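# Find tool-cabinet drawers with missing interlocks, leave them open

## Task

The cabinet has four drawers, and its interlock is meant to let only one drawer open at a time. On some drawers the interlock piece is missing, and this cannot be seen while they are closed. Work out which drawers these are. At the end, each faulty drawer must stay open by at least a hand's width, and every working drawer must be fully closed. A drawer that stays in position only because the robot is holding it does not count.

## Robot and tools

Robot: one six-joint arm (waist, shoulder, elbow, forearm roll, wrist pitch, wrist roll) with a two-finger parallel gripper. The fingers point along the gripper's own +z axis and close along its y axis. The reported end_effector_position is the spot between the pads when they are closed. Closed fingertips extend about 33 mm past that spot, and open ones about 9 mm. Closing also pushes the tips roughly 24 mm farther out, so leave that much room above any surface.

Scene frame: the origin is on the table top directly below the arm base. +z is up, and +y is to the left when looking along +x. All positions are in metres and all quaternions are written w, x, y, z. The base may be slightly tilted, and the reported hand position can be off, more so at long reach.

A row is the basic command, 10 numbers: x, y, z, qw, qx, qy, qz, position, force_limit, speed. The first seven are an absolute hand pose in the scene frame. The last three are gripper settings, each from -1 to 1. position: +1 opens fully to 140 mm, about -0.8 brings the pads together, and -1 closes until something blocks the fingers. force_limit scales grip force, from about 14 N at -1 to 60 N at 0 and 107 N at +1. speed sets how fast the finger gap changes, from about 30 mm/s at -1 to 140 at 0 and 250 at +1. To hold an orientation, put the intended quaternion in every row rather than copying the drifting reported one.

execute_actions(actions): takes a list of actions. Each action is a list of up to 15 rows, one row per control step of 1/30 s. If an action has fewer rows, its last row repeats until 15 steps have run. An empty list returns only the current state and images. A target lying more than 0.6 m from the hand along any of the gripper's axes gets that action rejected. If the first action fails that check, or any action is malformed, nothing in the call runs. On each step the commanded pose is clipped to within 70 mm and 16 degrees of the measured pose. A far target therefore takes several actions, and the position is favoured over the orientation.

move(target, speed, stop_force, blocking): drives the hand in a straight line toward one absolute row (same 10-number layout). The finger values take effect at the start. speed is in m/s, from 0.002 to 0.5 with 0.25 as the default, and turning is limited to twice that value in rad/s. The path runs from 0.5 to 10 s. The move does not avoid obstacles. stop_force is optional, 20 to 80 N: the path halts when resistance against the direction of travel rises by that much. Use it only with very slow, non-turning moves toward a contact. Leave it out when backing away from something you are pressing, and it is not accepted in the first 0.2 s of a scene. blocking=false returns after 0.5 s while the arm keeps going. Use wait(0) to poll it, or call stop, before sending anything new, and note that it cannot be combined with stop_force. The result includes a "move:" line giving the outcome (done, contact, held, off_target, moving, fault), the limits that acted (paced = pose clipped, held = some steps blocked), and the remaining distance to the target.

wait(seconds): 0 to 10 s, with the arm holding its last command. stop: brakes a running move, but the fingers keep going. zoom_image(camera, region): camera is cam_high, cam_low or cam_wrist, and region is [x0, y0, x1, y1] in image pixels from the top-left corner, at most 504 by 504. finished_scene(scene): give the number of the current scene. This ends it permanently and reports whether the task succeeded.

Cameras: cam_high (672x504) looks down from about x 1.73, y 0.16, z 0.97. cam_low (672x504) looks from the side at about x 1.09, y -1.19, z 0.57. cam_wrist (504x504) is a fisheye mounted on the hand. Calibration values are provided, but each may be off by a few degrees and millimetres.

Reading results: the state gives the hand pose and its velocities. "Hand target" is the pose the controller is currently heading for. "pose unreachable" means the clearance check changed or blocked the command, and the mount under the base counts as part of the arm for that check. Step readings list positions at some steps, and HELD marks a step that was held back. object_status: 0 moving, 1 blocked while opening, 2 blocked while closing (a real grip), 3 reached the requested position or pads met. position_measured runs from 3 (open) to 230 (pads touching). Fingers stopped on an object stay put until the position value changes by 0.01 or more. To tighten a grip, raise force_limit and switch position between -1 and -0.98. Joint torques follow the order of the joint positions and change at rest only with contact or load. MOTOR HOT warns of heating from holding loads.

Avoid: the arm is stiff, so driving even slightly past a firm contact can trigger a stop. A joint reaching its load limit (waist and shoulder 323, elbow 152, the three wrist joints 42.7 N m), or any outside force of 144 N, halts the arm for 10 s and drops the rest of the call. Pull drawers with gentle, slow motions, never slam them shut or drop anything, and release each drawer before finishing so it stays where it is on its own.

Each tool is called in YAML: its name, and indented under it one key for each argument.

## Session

execute_actions:
  actions: []

Scene clock: 0.00 s.
end_effector_position=(+0.1339, -0.1301, +0.3643) position_measured=3 object_status=3 end_effector_quat_wxyz=(-0.143, +0.257, +0.848, +0.441) end_effector_velocity=(-0.000, +0.000, -0.000) end_effector_angular_velocity=(+0.001, +0.000, -0.000)
Joint positions: [-1.324 -0.136  2.116  0.216  2.113  3.978]
Joint velocities: [-0.     0.     0.001 -0.    -0.     0.   ]
Joint torques (N m, as the joint torque sensors report them, + toward a larger angle): no reading
Hand target: +0.134, -0.130, +0.364; -0.143, +0.257, +0.848, +0.441
camera_calibration (this result's frames):
cam_wrist: T_world_to_cam=[[0.517032, 0.473705, 0.712939, -0.265175], [0.806324, -0.549062, -0.219937, -0.0888534], [0.287262, 0.688574, -0.665842, 0.469366], [0, 0, 0, 1]] pos_world=[0.0739174, -0.246365, 0.482036]

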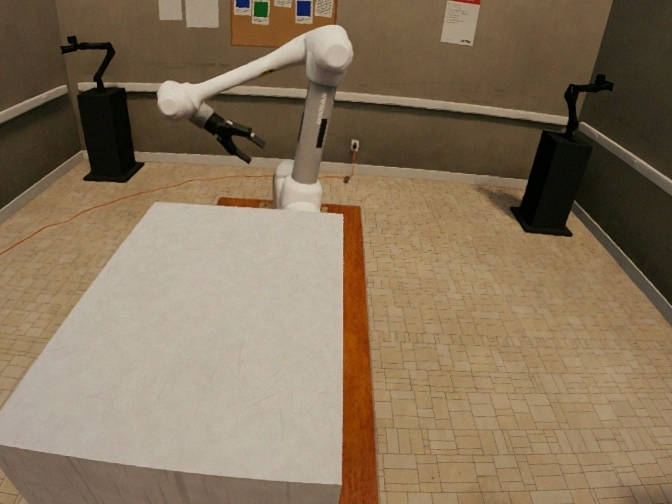

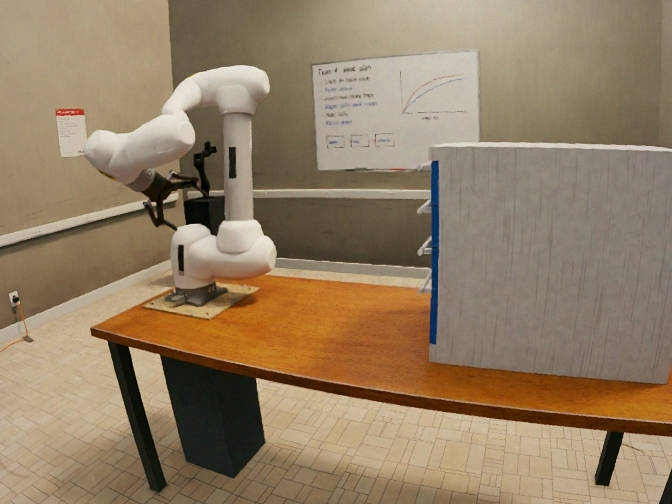

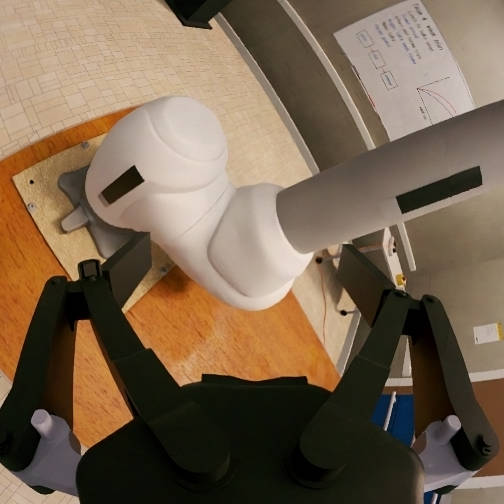

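move:
  target: [0.2, -0.55, 0.4, 0, 0.156, -0.988, 0, -0.35, 0.3, -0.5]
  speed: 0.35

move:
  target: [0.6, -0.08, 0.4, 0, 0.707, -0.707, 0, -0.35, 0.3, -0.5]
  speed: 0.35

Scene clock: 11.90 s.
end_effector_position=(+0.1998, -0.5500, +0.4008) position_measured=173 object_status=3 end_effector_quat_wxyz=(-0.001, -0.156, +0.988, +0.000) end_effector_velocity=(+0.000, -0.003, +0.000) end_effector_angular_velocity=(-0.004, -0.002, +0.002)
Joint positions: [-1.284  0.052  1.607  0.011  1.491  3.102]
Joint velocities: [-0.001  0.002 -0.002  0.001 -0.004 -0.003]
Joint torques (N m, as the joint torque sensors report them, + toward a larger angle): [ -4.04 -48.2  -39.42   3.68  -0.57   0.36]
Hand target: +0.200, -0.550, +0.401; -0.001, -0.156, +0.988, +0.000
Off the commanded pose: 0.001 m, 0 deg.
move: done
camera_calibration (this result's frames):
cam_wrist: T_world_to_cam=[[-0.359155, 0.932918, 0.0259185, 0.576597], [0.881666, 0.330055, 0.337236, -0.119457], [0.306059, 0.143972, -0.941063, 0.570909], [0, 0, 0, 1]] pos_world=[0.137677, -0.580685, 0.562602]

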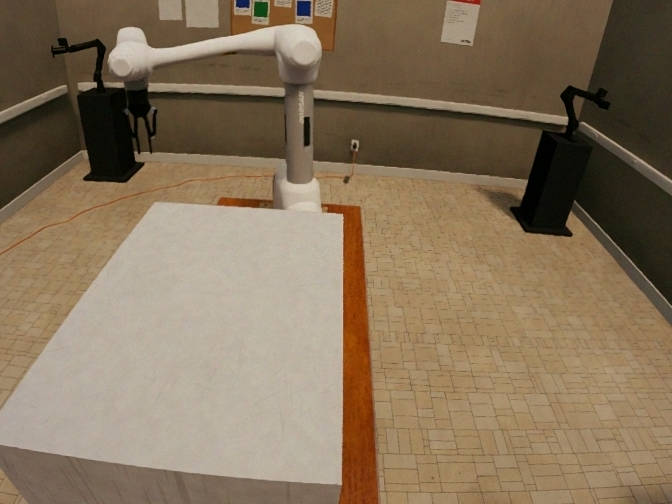

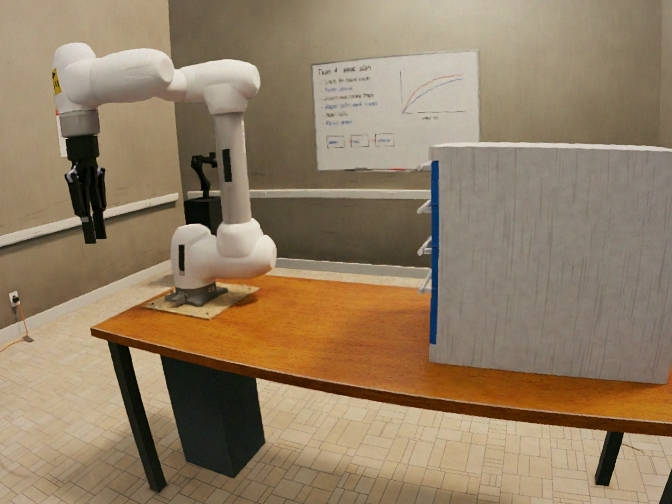

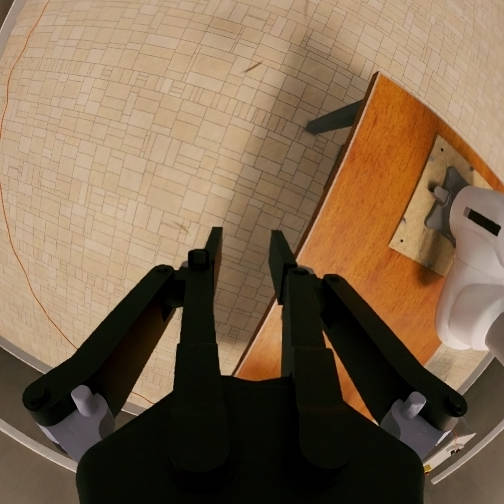

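Scene clock: 14.27 s.
end_effector_position=(+0.6000, -0.0803, +0.4000) position_measured=173 object_status=3 end_effector_quat_wxyz=(-0.001, +0.707, -0.707, +0.000) end_effector_velocity=(+0.001, +0.001, +0.000) end_effector_angular_velocity=(-0.000, -0.000, +0.002)
Joint positions: [-0.194  0.065  1.578  0.014  1.489  2.936]
Joint velocities: [ 0.002  0.001 -0.002 -0.     0.    -0.   ]
Joint torques (N m, as the joint torque sensors report them, + toward a larger angle): [ -0.48 -49.66 -40.     4.06  -0.61   0.65]
Hand target: +0.600, -0.080, +0.400; -0.001, +0.707, -0.707, +0.000
Off the commanded pose: 0.000 m, 0 deg.
move: done
camera_calibration (this result's frames):
cam_wrist: T_world_to_cam=[[-0.998285, -0.0535822, 0.0235755, 0.587363], [-0.0424097, 0.939586, 0.339676, -0.024575], [-0.0403518, 0.338094, -0.940247, 0.603197], [0, 0, 0, 1]] pos_world=[0.609653, -0.149374, 0.561654]

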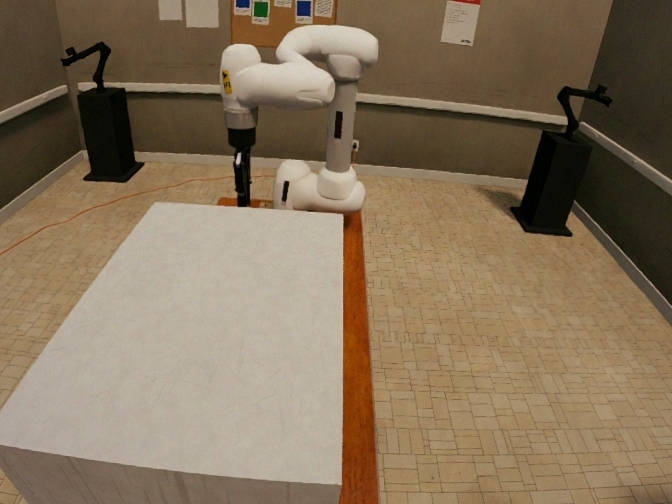

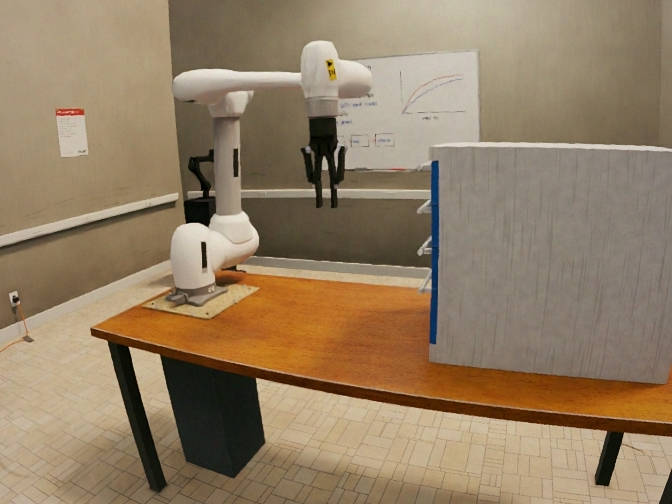

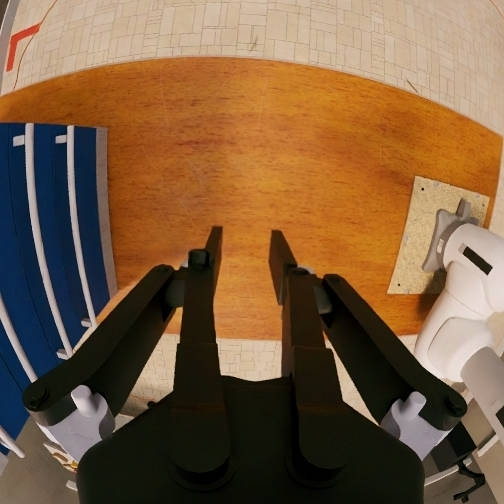

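move:
  target: [0.7, 0.04, 0.33, -0.2706, 0.6533, -0.6533, 0.2706, -0.35, 0.3, -0.5]
  speed: 0.3

move:
  target: [0.8, 0.04, 0.19, -0.5, 0.5, -0.5, 0.5, -0.35, 0.3, -0.5]
  speed: 0.3

Scene clock: 22.00 s.
end_effector_position=(+0.7000, +0.0400, +0.3304) position_measured=173 object_status=3 end_effector_quat_wxyz=(-0.270, +0.653, -0.653, +0.271) end_effector_velocity=(+0.001, +0.000, -0.001) end_effector_angular_velocity=(-0.006, -0.006, -0.006)
Joint positions: [ 0.011 -0.097  2.045  0.019  0.398  3.131]
Joint velocities: [ 0.006  0.001  0.003 -0.034 -0.01   0.036]
Joint torques (N m, as the joint torque sensors report them, + toward a larger angle): [ -0.72 -36.2  -38.59   3.9   -2.52   0.35]
Hand target: +0.700, +0.040, +0.330; -0.270, +0.653, -0.653, +0.271
Off the commanded pose: 0.000 m, 0 deg.
move: done
camera_calibration (this result's frames):
cam_wrist: T_world_to_cam=[[-0.723926, -0.0540021, -0.687761, 0.738323], [-0.269098, 0.940066, 0.209435, 0.0920131], [0.635231, 0.33669, -0.69507, -0.0527702], [0, 0, 0, 1]] pos_world=[0.592773, -0.0288602, 0.45184]

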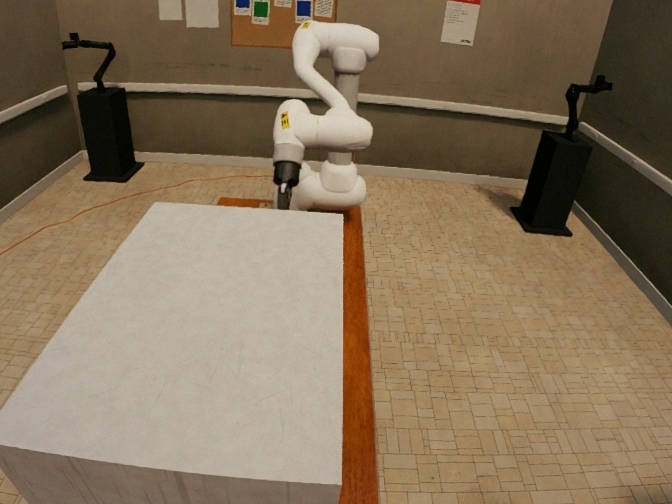

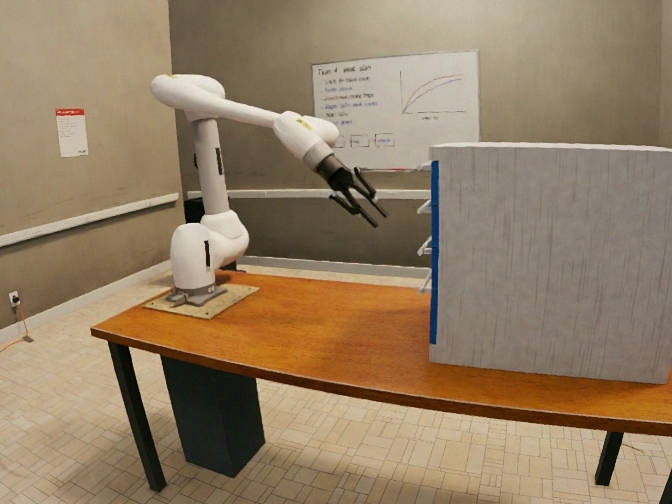

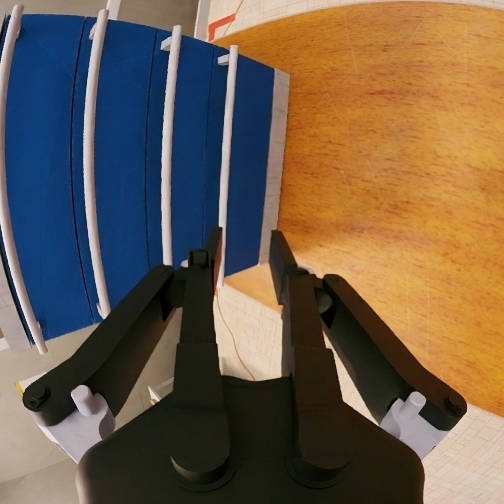

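Scene clock: 23.87 s.
end_effector_position=(+0.8000, +0.0400, +0.1903) position_measured=173 object_status=3 end_effector_quat_wxyz=(+0.500, -0.500, +0.500, -0.500) end_effector_velocity=(+0.001, +0.000, -0.001) end_effector_angular_velocity=(-0.000, -0.005, +0.001)
Joint positions: [ 0.02   0.448  2.333  0.01  -1.219  3.148]
Joint velocities: [ 0.     0.006 -0.001 -0.001 -0.009  0.   ]
Joint torques (N m, as the joint torque sensors report them, + toward a larger angle): [ -2.97 -66.16 -16.78   1.32  -3.08   0.4 ]
Hand target: +0.800, +0.040, +0.190; +0.500, -0.500, +0.500, -0.500
Off the commanded pose: 0.000 m, 0 deg.
move: done
camera_calibration (this result's frames):
cam_wrist: T_world_to_cam=[[-0.0257175, -0.0540554, -0.998207, 0.214824], [-0.337438, 0.9404, -0.0422314, 0.250726], [0.940996, 0.335747, -0.0424251, -0.582482], [0, 0, 0, 1]] pos_world=[0.638242, -0.028604, 0.200316]

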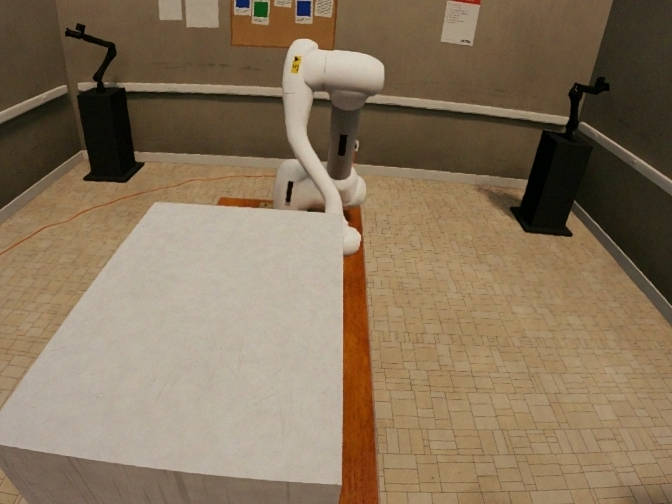

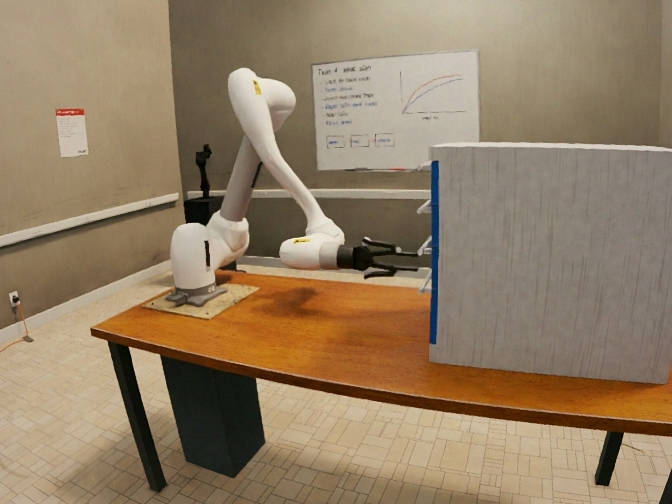

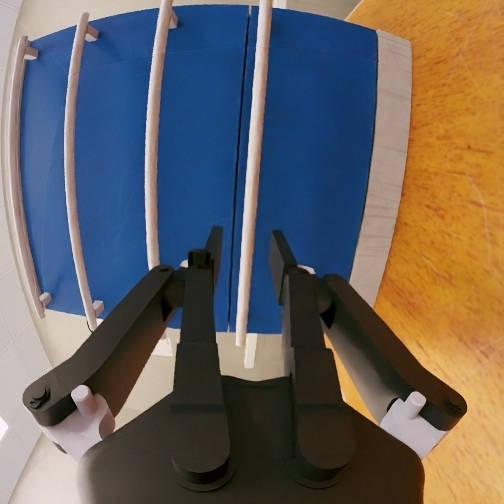

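move:
  target: [0.868, -0.02, 0.187, -0.5, 0.5, -0.5, 0.5, -0.35, 0.3, -0.5]
  speed: 0.08

move:
  target: [0.91, -0.02, 0.187, -0.5, 0.5, -0.5, 0.5, -0.35, 0.3, -0.5]
  speed: 0.007
  stop_force: 20

Scene clock: 32.63 s.
end_effector_position=(+0.8679, -0.0199, +0.1871) position_measured=173 object_status=3 end_effector_quat_wxyz=(+0.500, -0.500, +0.500, -0.500) end_effector_velocity=(+0.001, -0.001, +0.001) end_effector_angular_velocity=(+0.000, -0.002, -0.000)
Joint positions: [-0.094  0.508  2.207 -0.115 -1.157  3.199]
Joint velocities: [-0.001  0.001 -0.003 -0.001  0.     0.001]
Joint torques (N m, as the joint torque sensors report them, + toward a larger angle): [ -0.83 -71.93 -18.1    1.53  -2.87   0.25]
Hand target: +0.868, -0.020, +0.187; +0.500, -0.500, +0.500, -0.500
Off the commanded pose: 0.000 m, 0 deg.
move: done
camera_calibration (this result's frames):
cam_wrist: T_world_to_cam=[[-0.025338, -0.0539266, -0.998223, 0.209835], [-0.33838, 0.940063, -0.0421954, 0.330729], [0.940668, 0.33671, -0.042067, -0.626142], [0, 0, 0, 1]] pos_world=[0.70622, -0.0887622, 0.197078]

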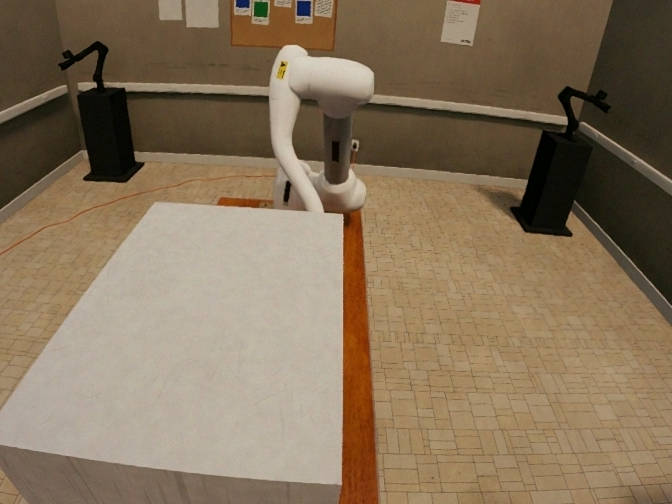

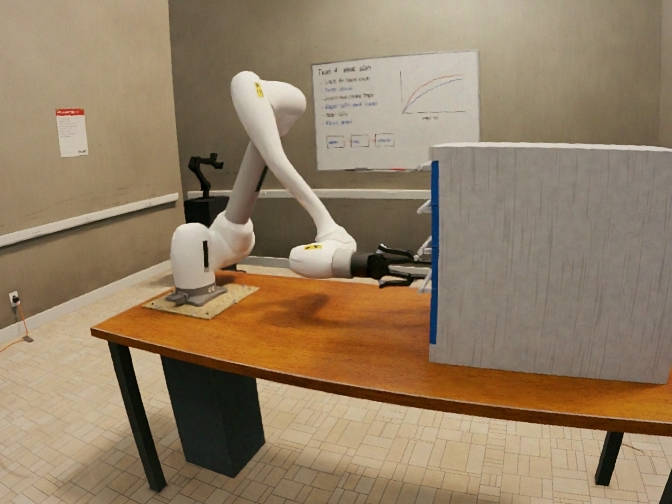

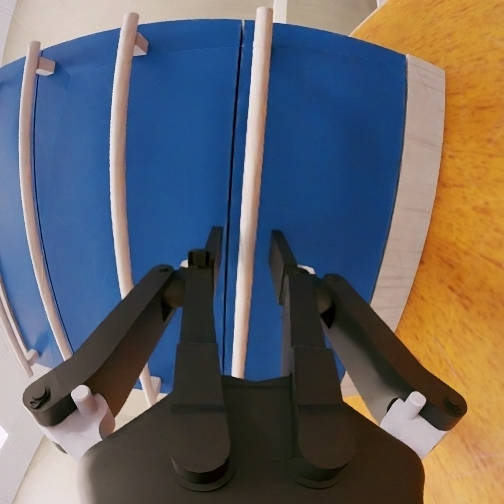

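Scene clock: 35.53 s.
end_effector_position=(+0.8858, -0.0199, +0.1870) position_measured=173 object_status=3 end_effector_quat_wxyz=(+0.500, -0.500, +0.500, -0.500) end_effector_velocity=(-0.002, +0.000, -0.000) end_effector_angular_velocity=(-0.000, +0.001, +0.001)
Joint positions: [-0.091  0.523  2.173 -0.112 -1.137  3.2  ]
Joint velocities: [ 0.    -0.001  0.003 -0.001 -0.001 -0.   ]
Joint torques (N m, as the joint torque sensors report them, + toward a larger angle): [  0.12 -62.21 -42.02   1.19   1.49   0.21]
Hand target: +0.886, -0.020, +0.187; +0.500, -0.500, +0.500, -0.500
Off the commanded pose: 0.024 m, 0 deg.
move: contact
camera_calibration (this result's frames):
cam_wrist: T_world_to_cam=[[-0.0254084, -0.0537594, -0.998231, 0.210232], [-0.338357, 0.940079, -0.0420154, 0.336711], [0.940675, 0.336691, -0.0420758, -0.642953], [0, 0, 0, 1]] pos_world=[0.72408, -0.0887566, 0.196954]

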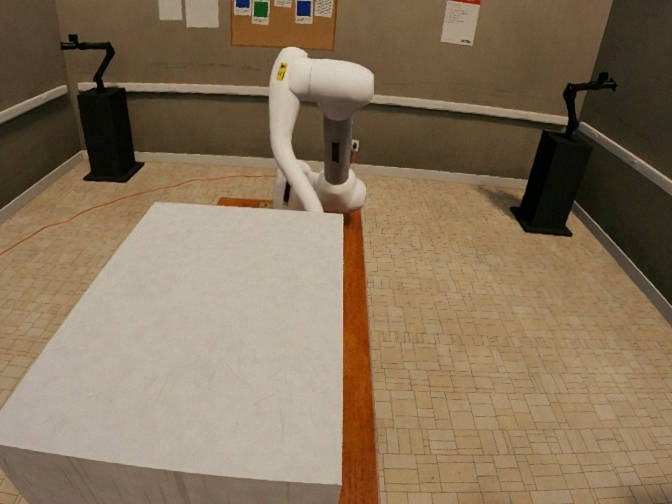

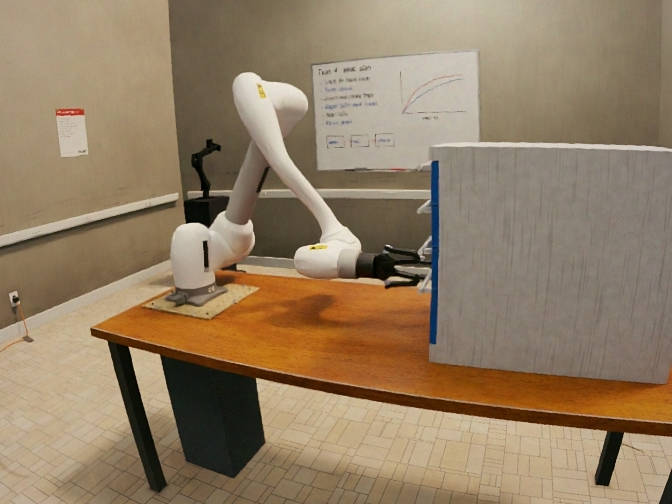

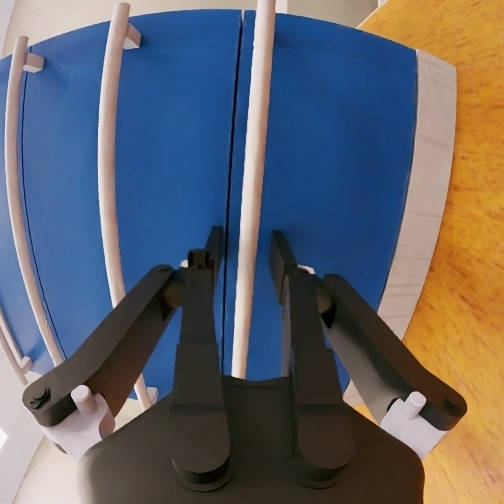

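Grip at 0.876, pull to 0.752.

move:
  target: [0.876, -0.02, 0.1867, -0.5, 0.5, -0.5, 0.5, -0.35, 0.3, -0.5]
  speed: 0.03

move:
  target: [0.876, -0.02, 0.1867, -0.5, 0.5, -0.5, 0.5, -1, 0.3, -0.5]
  speed: 0.02

move:
  target: [0.754, -0.02, 0.1864, -0.5, 0.5, -0.5, 0.5, -1, 0.3, -0.5]
  speed: 0.06
  stop_force: 45

zoom_image:
  camera: "cam_low"
  region: [360, 180, 460, 350]

Scene clock: 41.67 s.
end_effector_position=(+0.8761, -0.0200, +0.1867) position_measured=173 object_status=3 end_effector_quat_wxyz=(+0.500, -0.500, +0.500, -0.500) end_effector_velocity=(-0.001, +0.000, -0.000) end_effector_angular_velocity=(-0.000, +0.001, +0.000)
Joint positions: [-0.093  0.516  2.191 -0.114 -1.148  3.199]
Joint velocities: [-0.    -0.001  0.003 -0.001 -0.001 -0.   ]
Joint torques (N m, as the joint torque sensors report them, + toward a larger angle): [ -0.35 -73.59 -18.63   1.78  -3.02   0.24]
Hand target: +0.876, -0.020, +0.187; +0.500, -0.500, +0.500, -0.500
Off the commanded pose: 0.000 m, 0 deg.
move: done
camera_calibration (this result's frames):
cam_wrist: T_world_to_cam=[[-0.0253281, -0.0537338, -0.998234, 0.209623], [-0.338353, 0.940081, -0.0420185, 0.333467], [0.940678, 0.336691, -0.0419915, -0.63385], [0, 0, 0, 1]] pos_world=[0.714387, -0.0888102, 0.196649]

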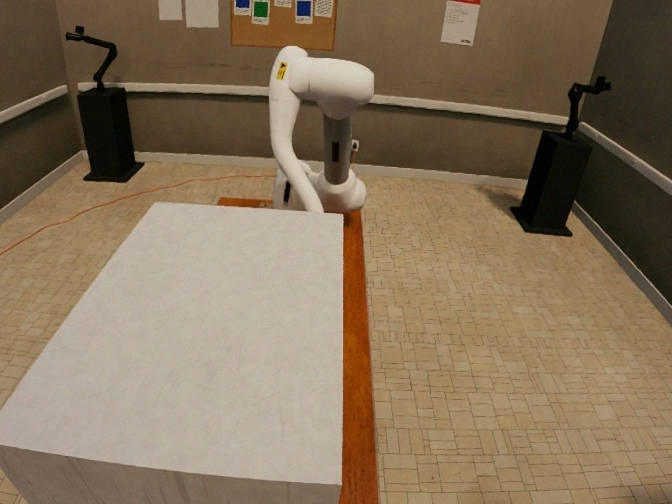

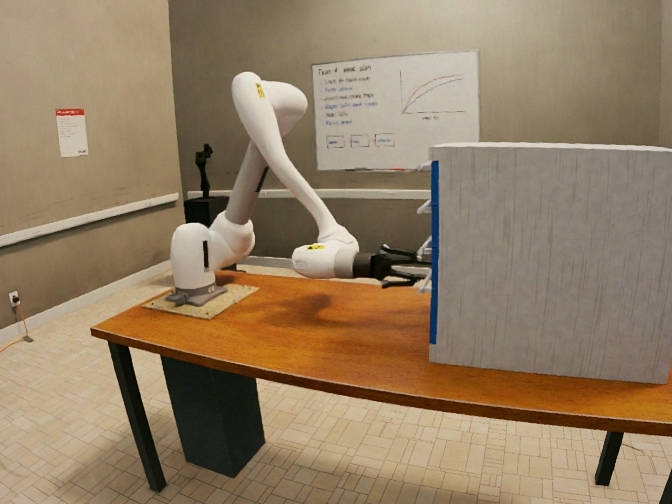

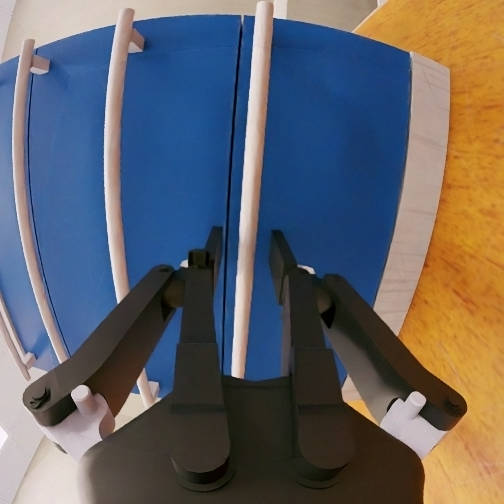

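Scene clock: 42.37 s.
end_effector_position=(+0.8760, -0.0200, +0.1867) position_measured=218 object_status=2 end_effector_quat_wxyz=(+0.500, -0.500, +0.500, -0.500) end_effector_velocity=(-0.000, +0.000, -0.000) end_effector_angular_velocity=(-0.000, +0.001, +0.001)
Joint positions: [-0.093  0.516  2.191 -0.114 -1.148  3.199]
Joint velocities: [-0.    -0.     0.    -0.001  0.001  0.   ]
Joint torques (N m, as the joint torque sensors report them, + toward a larger angle): [ -2.52 -75.16 -24.64   1.82  -3.91   0.25]
Hand target: +0.876, -0.020, +0.187; +0.500, -0.500, +0.500, -0.500
Off the commanded pose: 0.000 m, 0 deg.
move: done
camera_calibration (this result's frames):
cam_wrist: T_world_to_cam=[[-0.0253609, -0.0537356, -0.998233, 0.209643], [-0.338355, 0.94008, -0.042009, 0.33344], [0.940677, 0.336692, -0.042023, -0.633763], [0, 0, 0, 1]] pos_world=[0.714304, -0.0888128, 0.196647]

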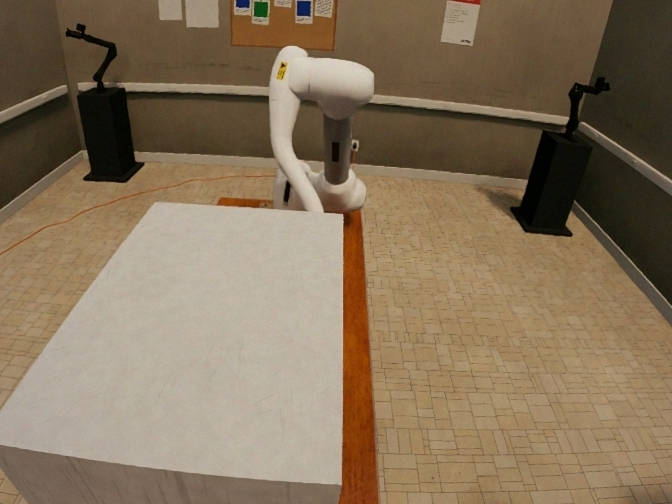

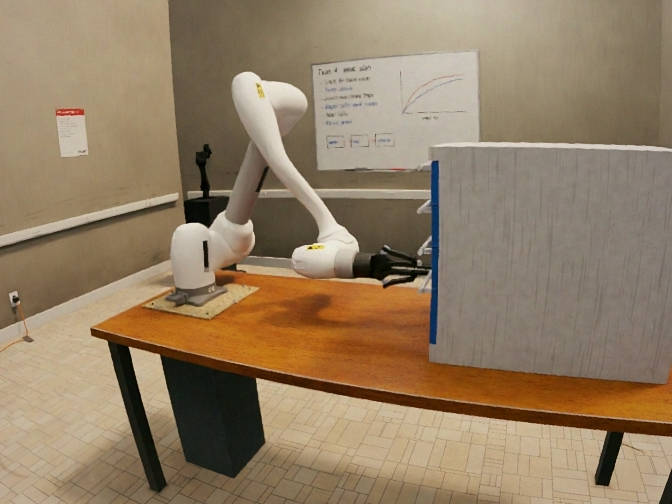

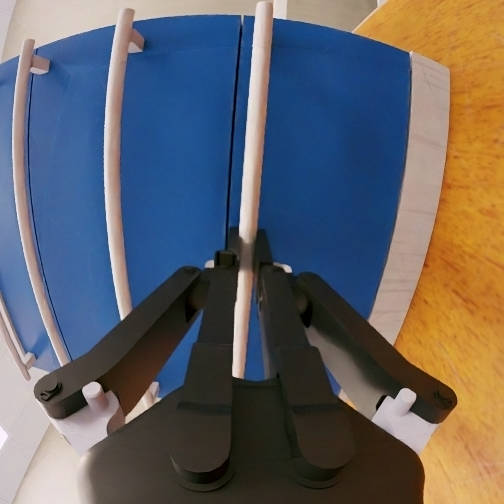

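Scene clock: 44.73 s.
end_effector_position=(+0.7541, -0.0200, +0.1862) position_measured=218 object_status=2 end_effector_quat_wxyz=(+0.500, -0.500, +0.500, -0.500) end_effector_velocity=(-0.002, -0.000, -0.000) end_effector_angular_velocity=(+0.000, +0.000, -0.000)
Joint positions: [-0.123  0.424  2.42  -0.14  -1.286  3.192]
Joint velocities: [-0.001 -0.001  0.003 -0.    -0.003 -0.   ]
Joint torques (N m, as the joint torque sensors report them, + toward a larger angle): [ -1.84 -62.57 -12.9    0.92  -5.3    0.32]
Hand target: +0.754, -0.020, +0.186; +0.500, -0.500, +0.500, -0.500
Off the commanded pose: 0.000 m, 0 deg.
move: done
camera_calibration (this result's frames):
cam_wrist: T_world_to_cam=[[-0.0253352, -0.0537584, -0.998233, 0.206062], [-0.338365, 0.940076, -0.0420388, 0.292154], [0.940674, 0.336702, -0.0420069, -0.519137], [0, 0, 0, 1]] pos_world=[0.592414, -0.0887749, 0.196172]

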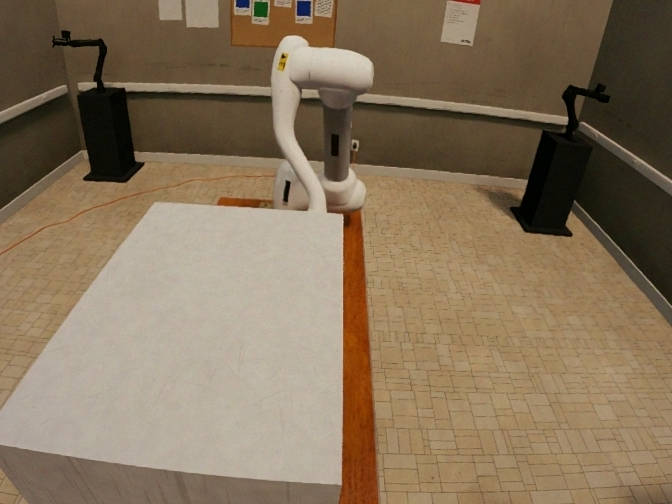

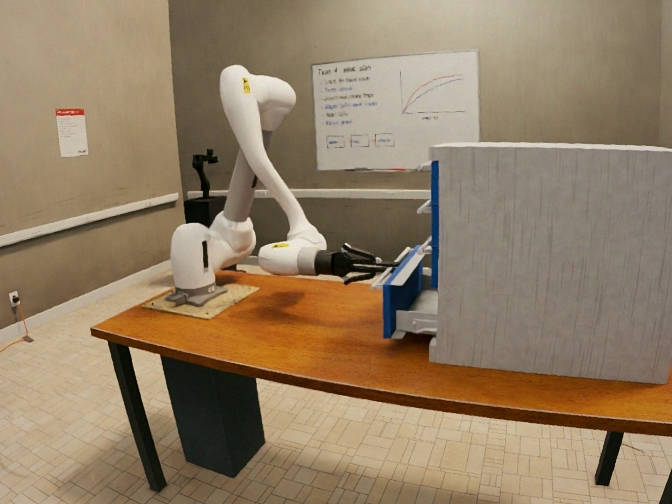

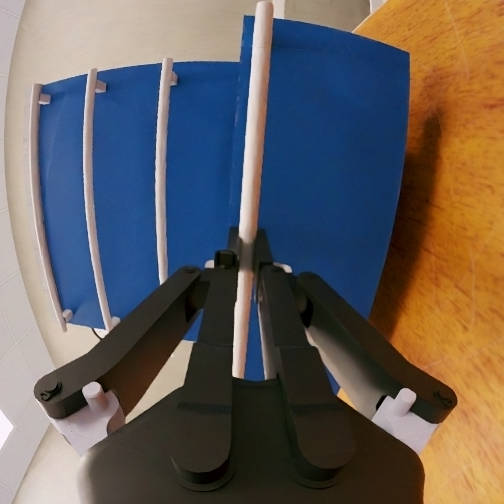

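Region (360, 180, 460, 350) of cam_low's 672x504 image, scaled by 2.965, with more detail than that image has; it fills the left 296 columns of this view, and the rest is white.

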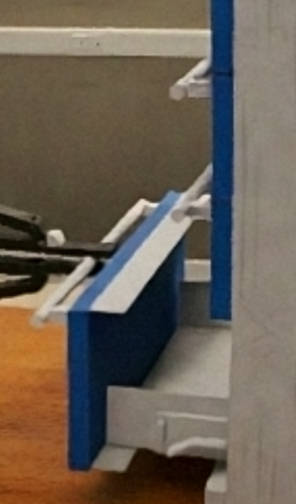

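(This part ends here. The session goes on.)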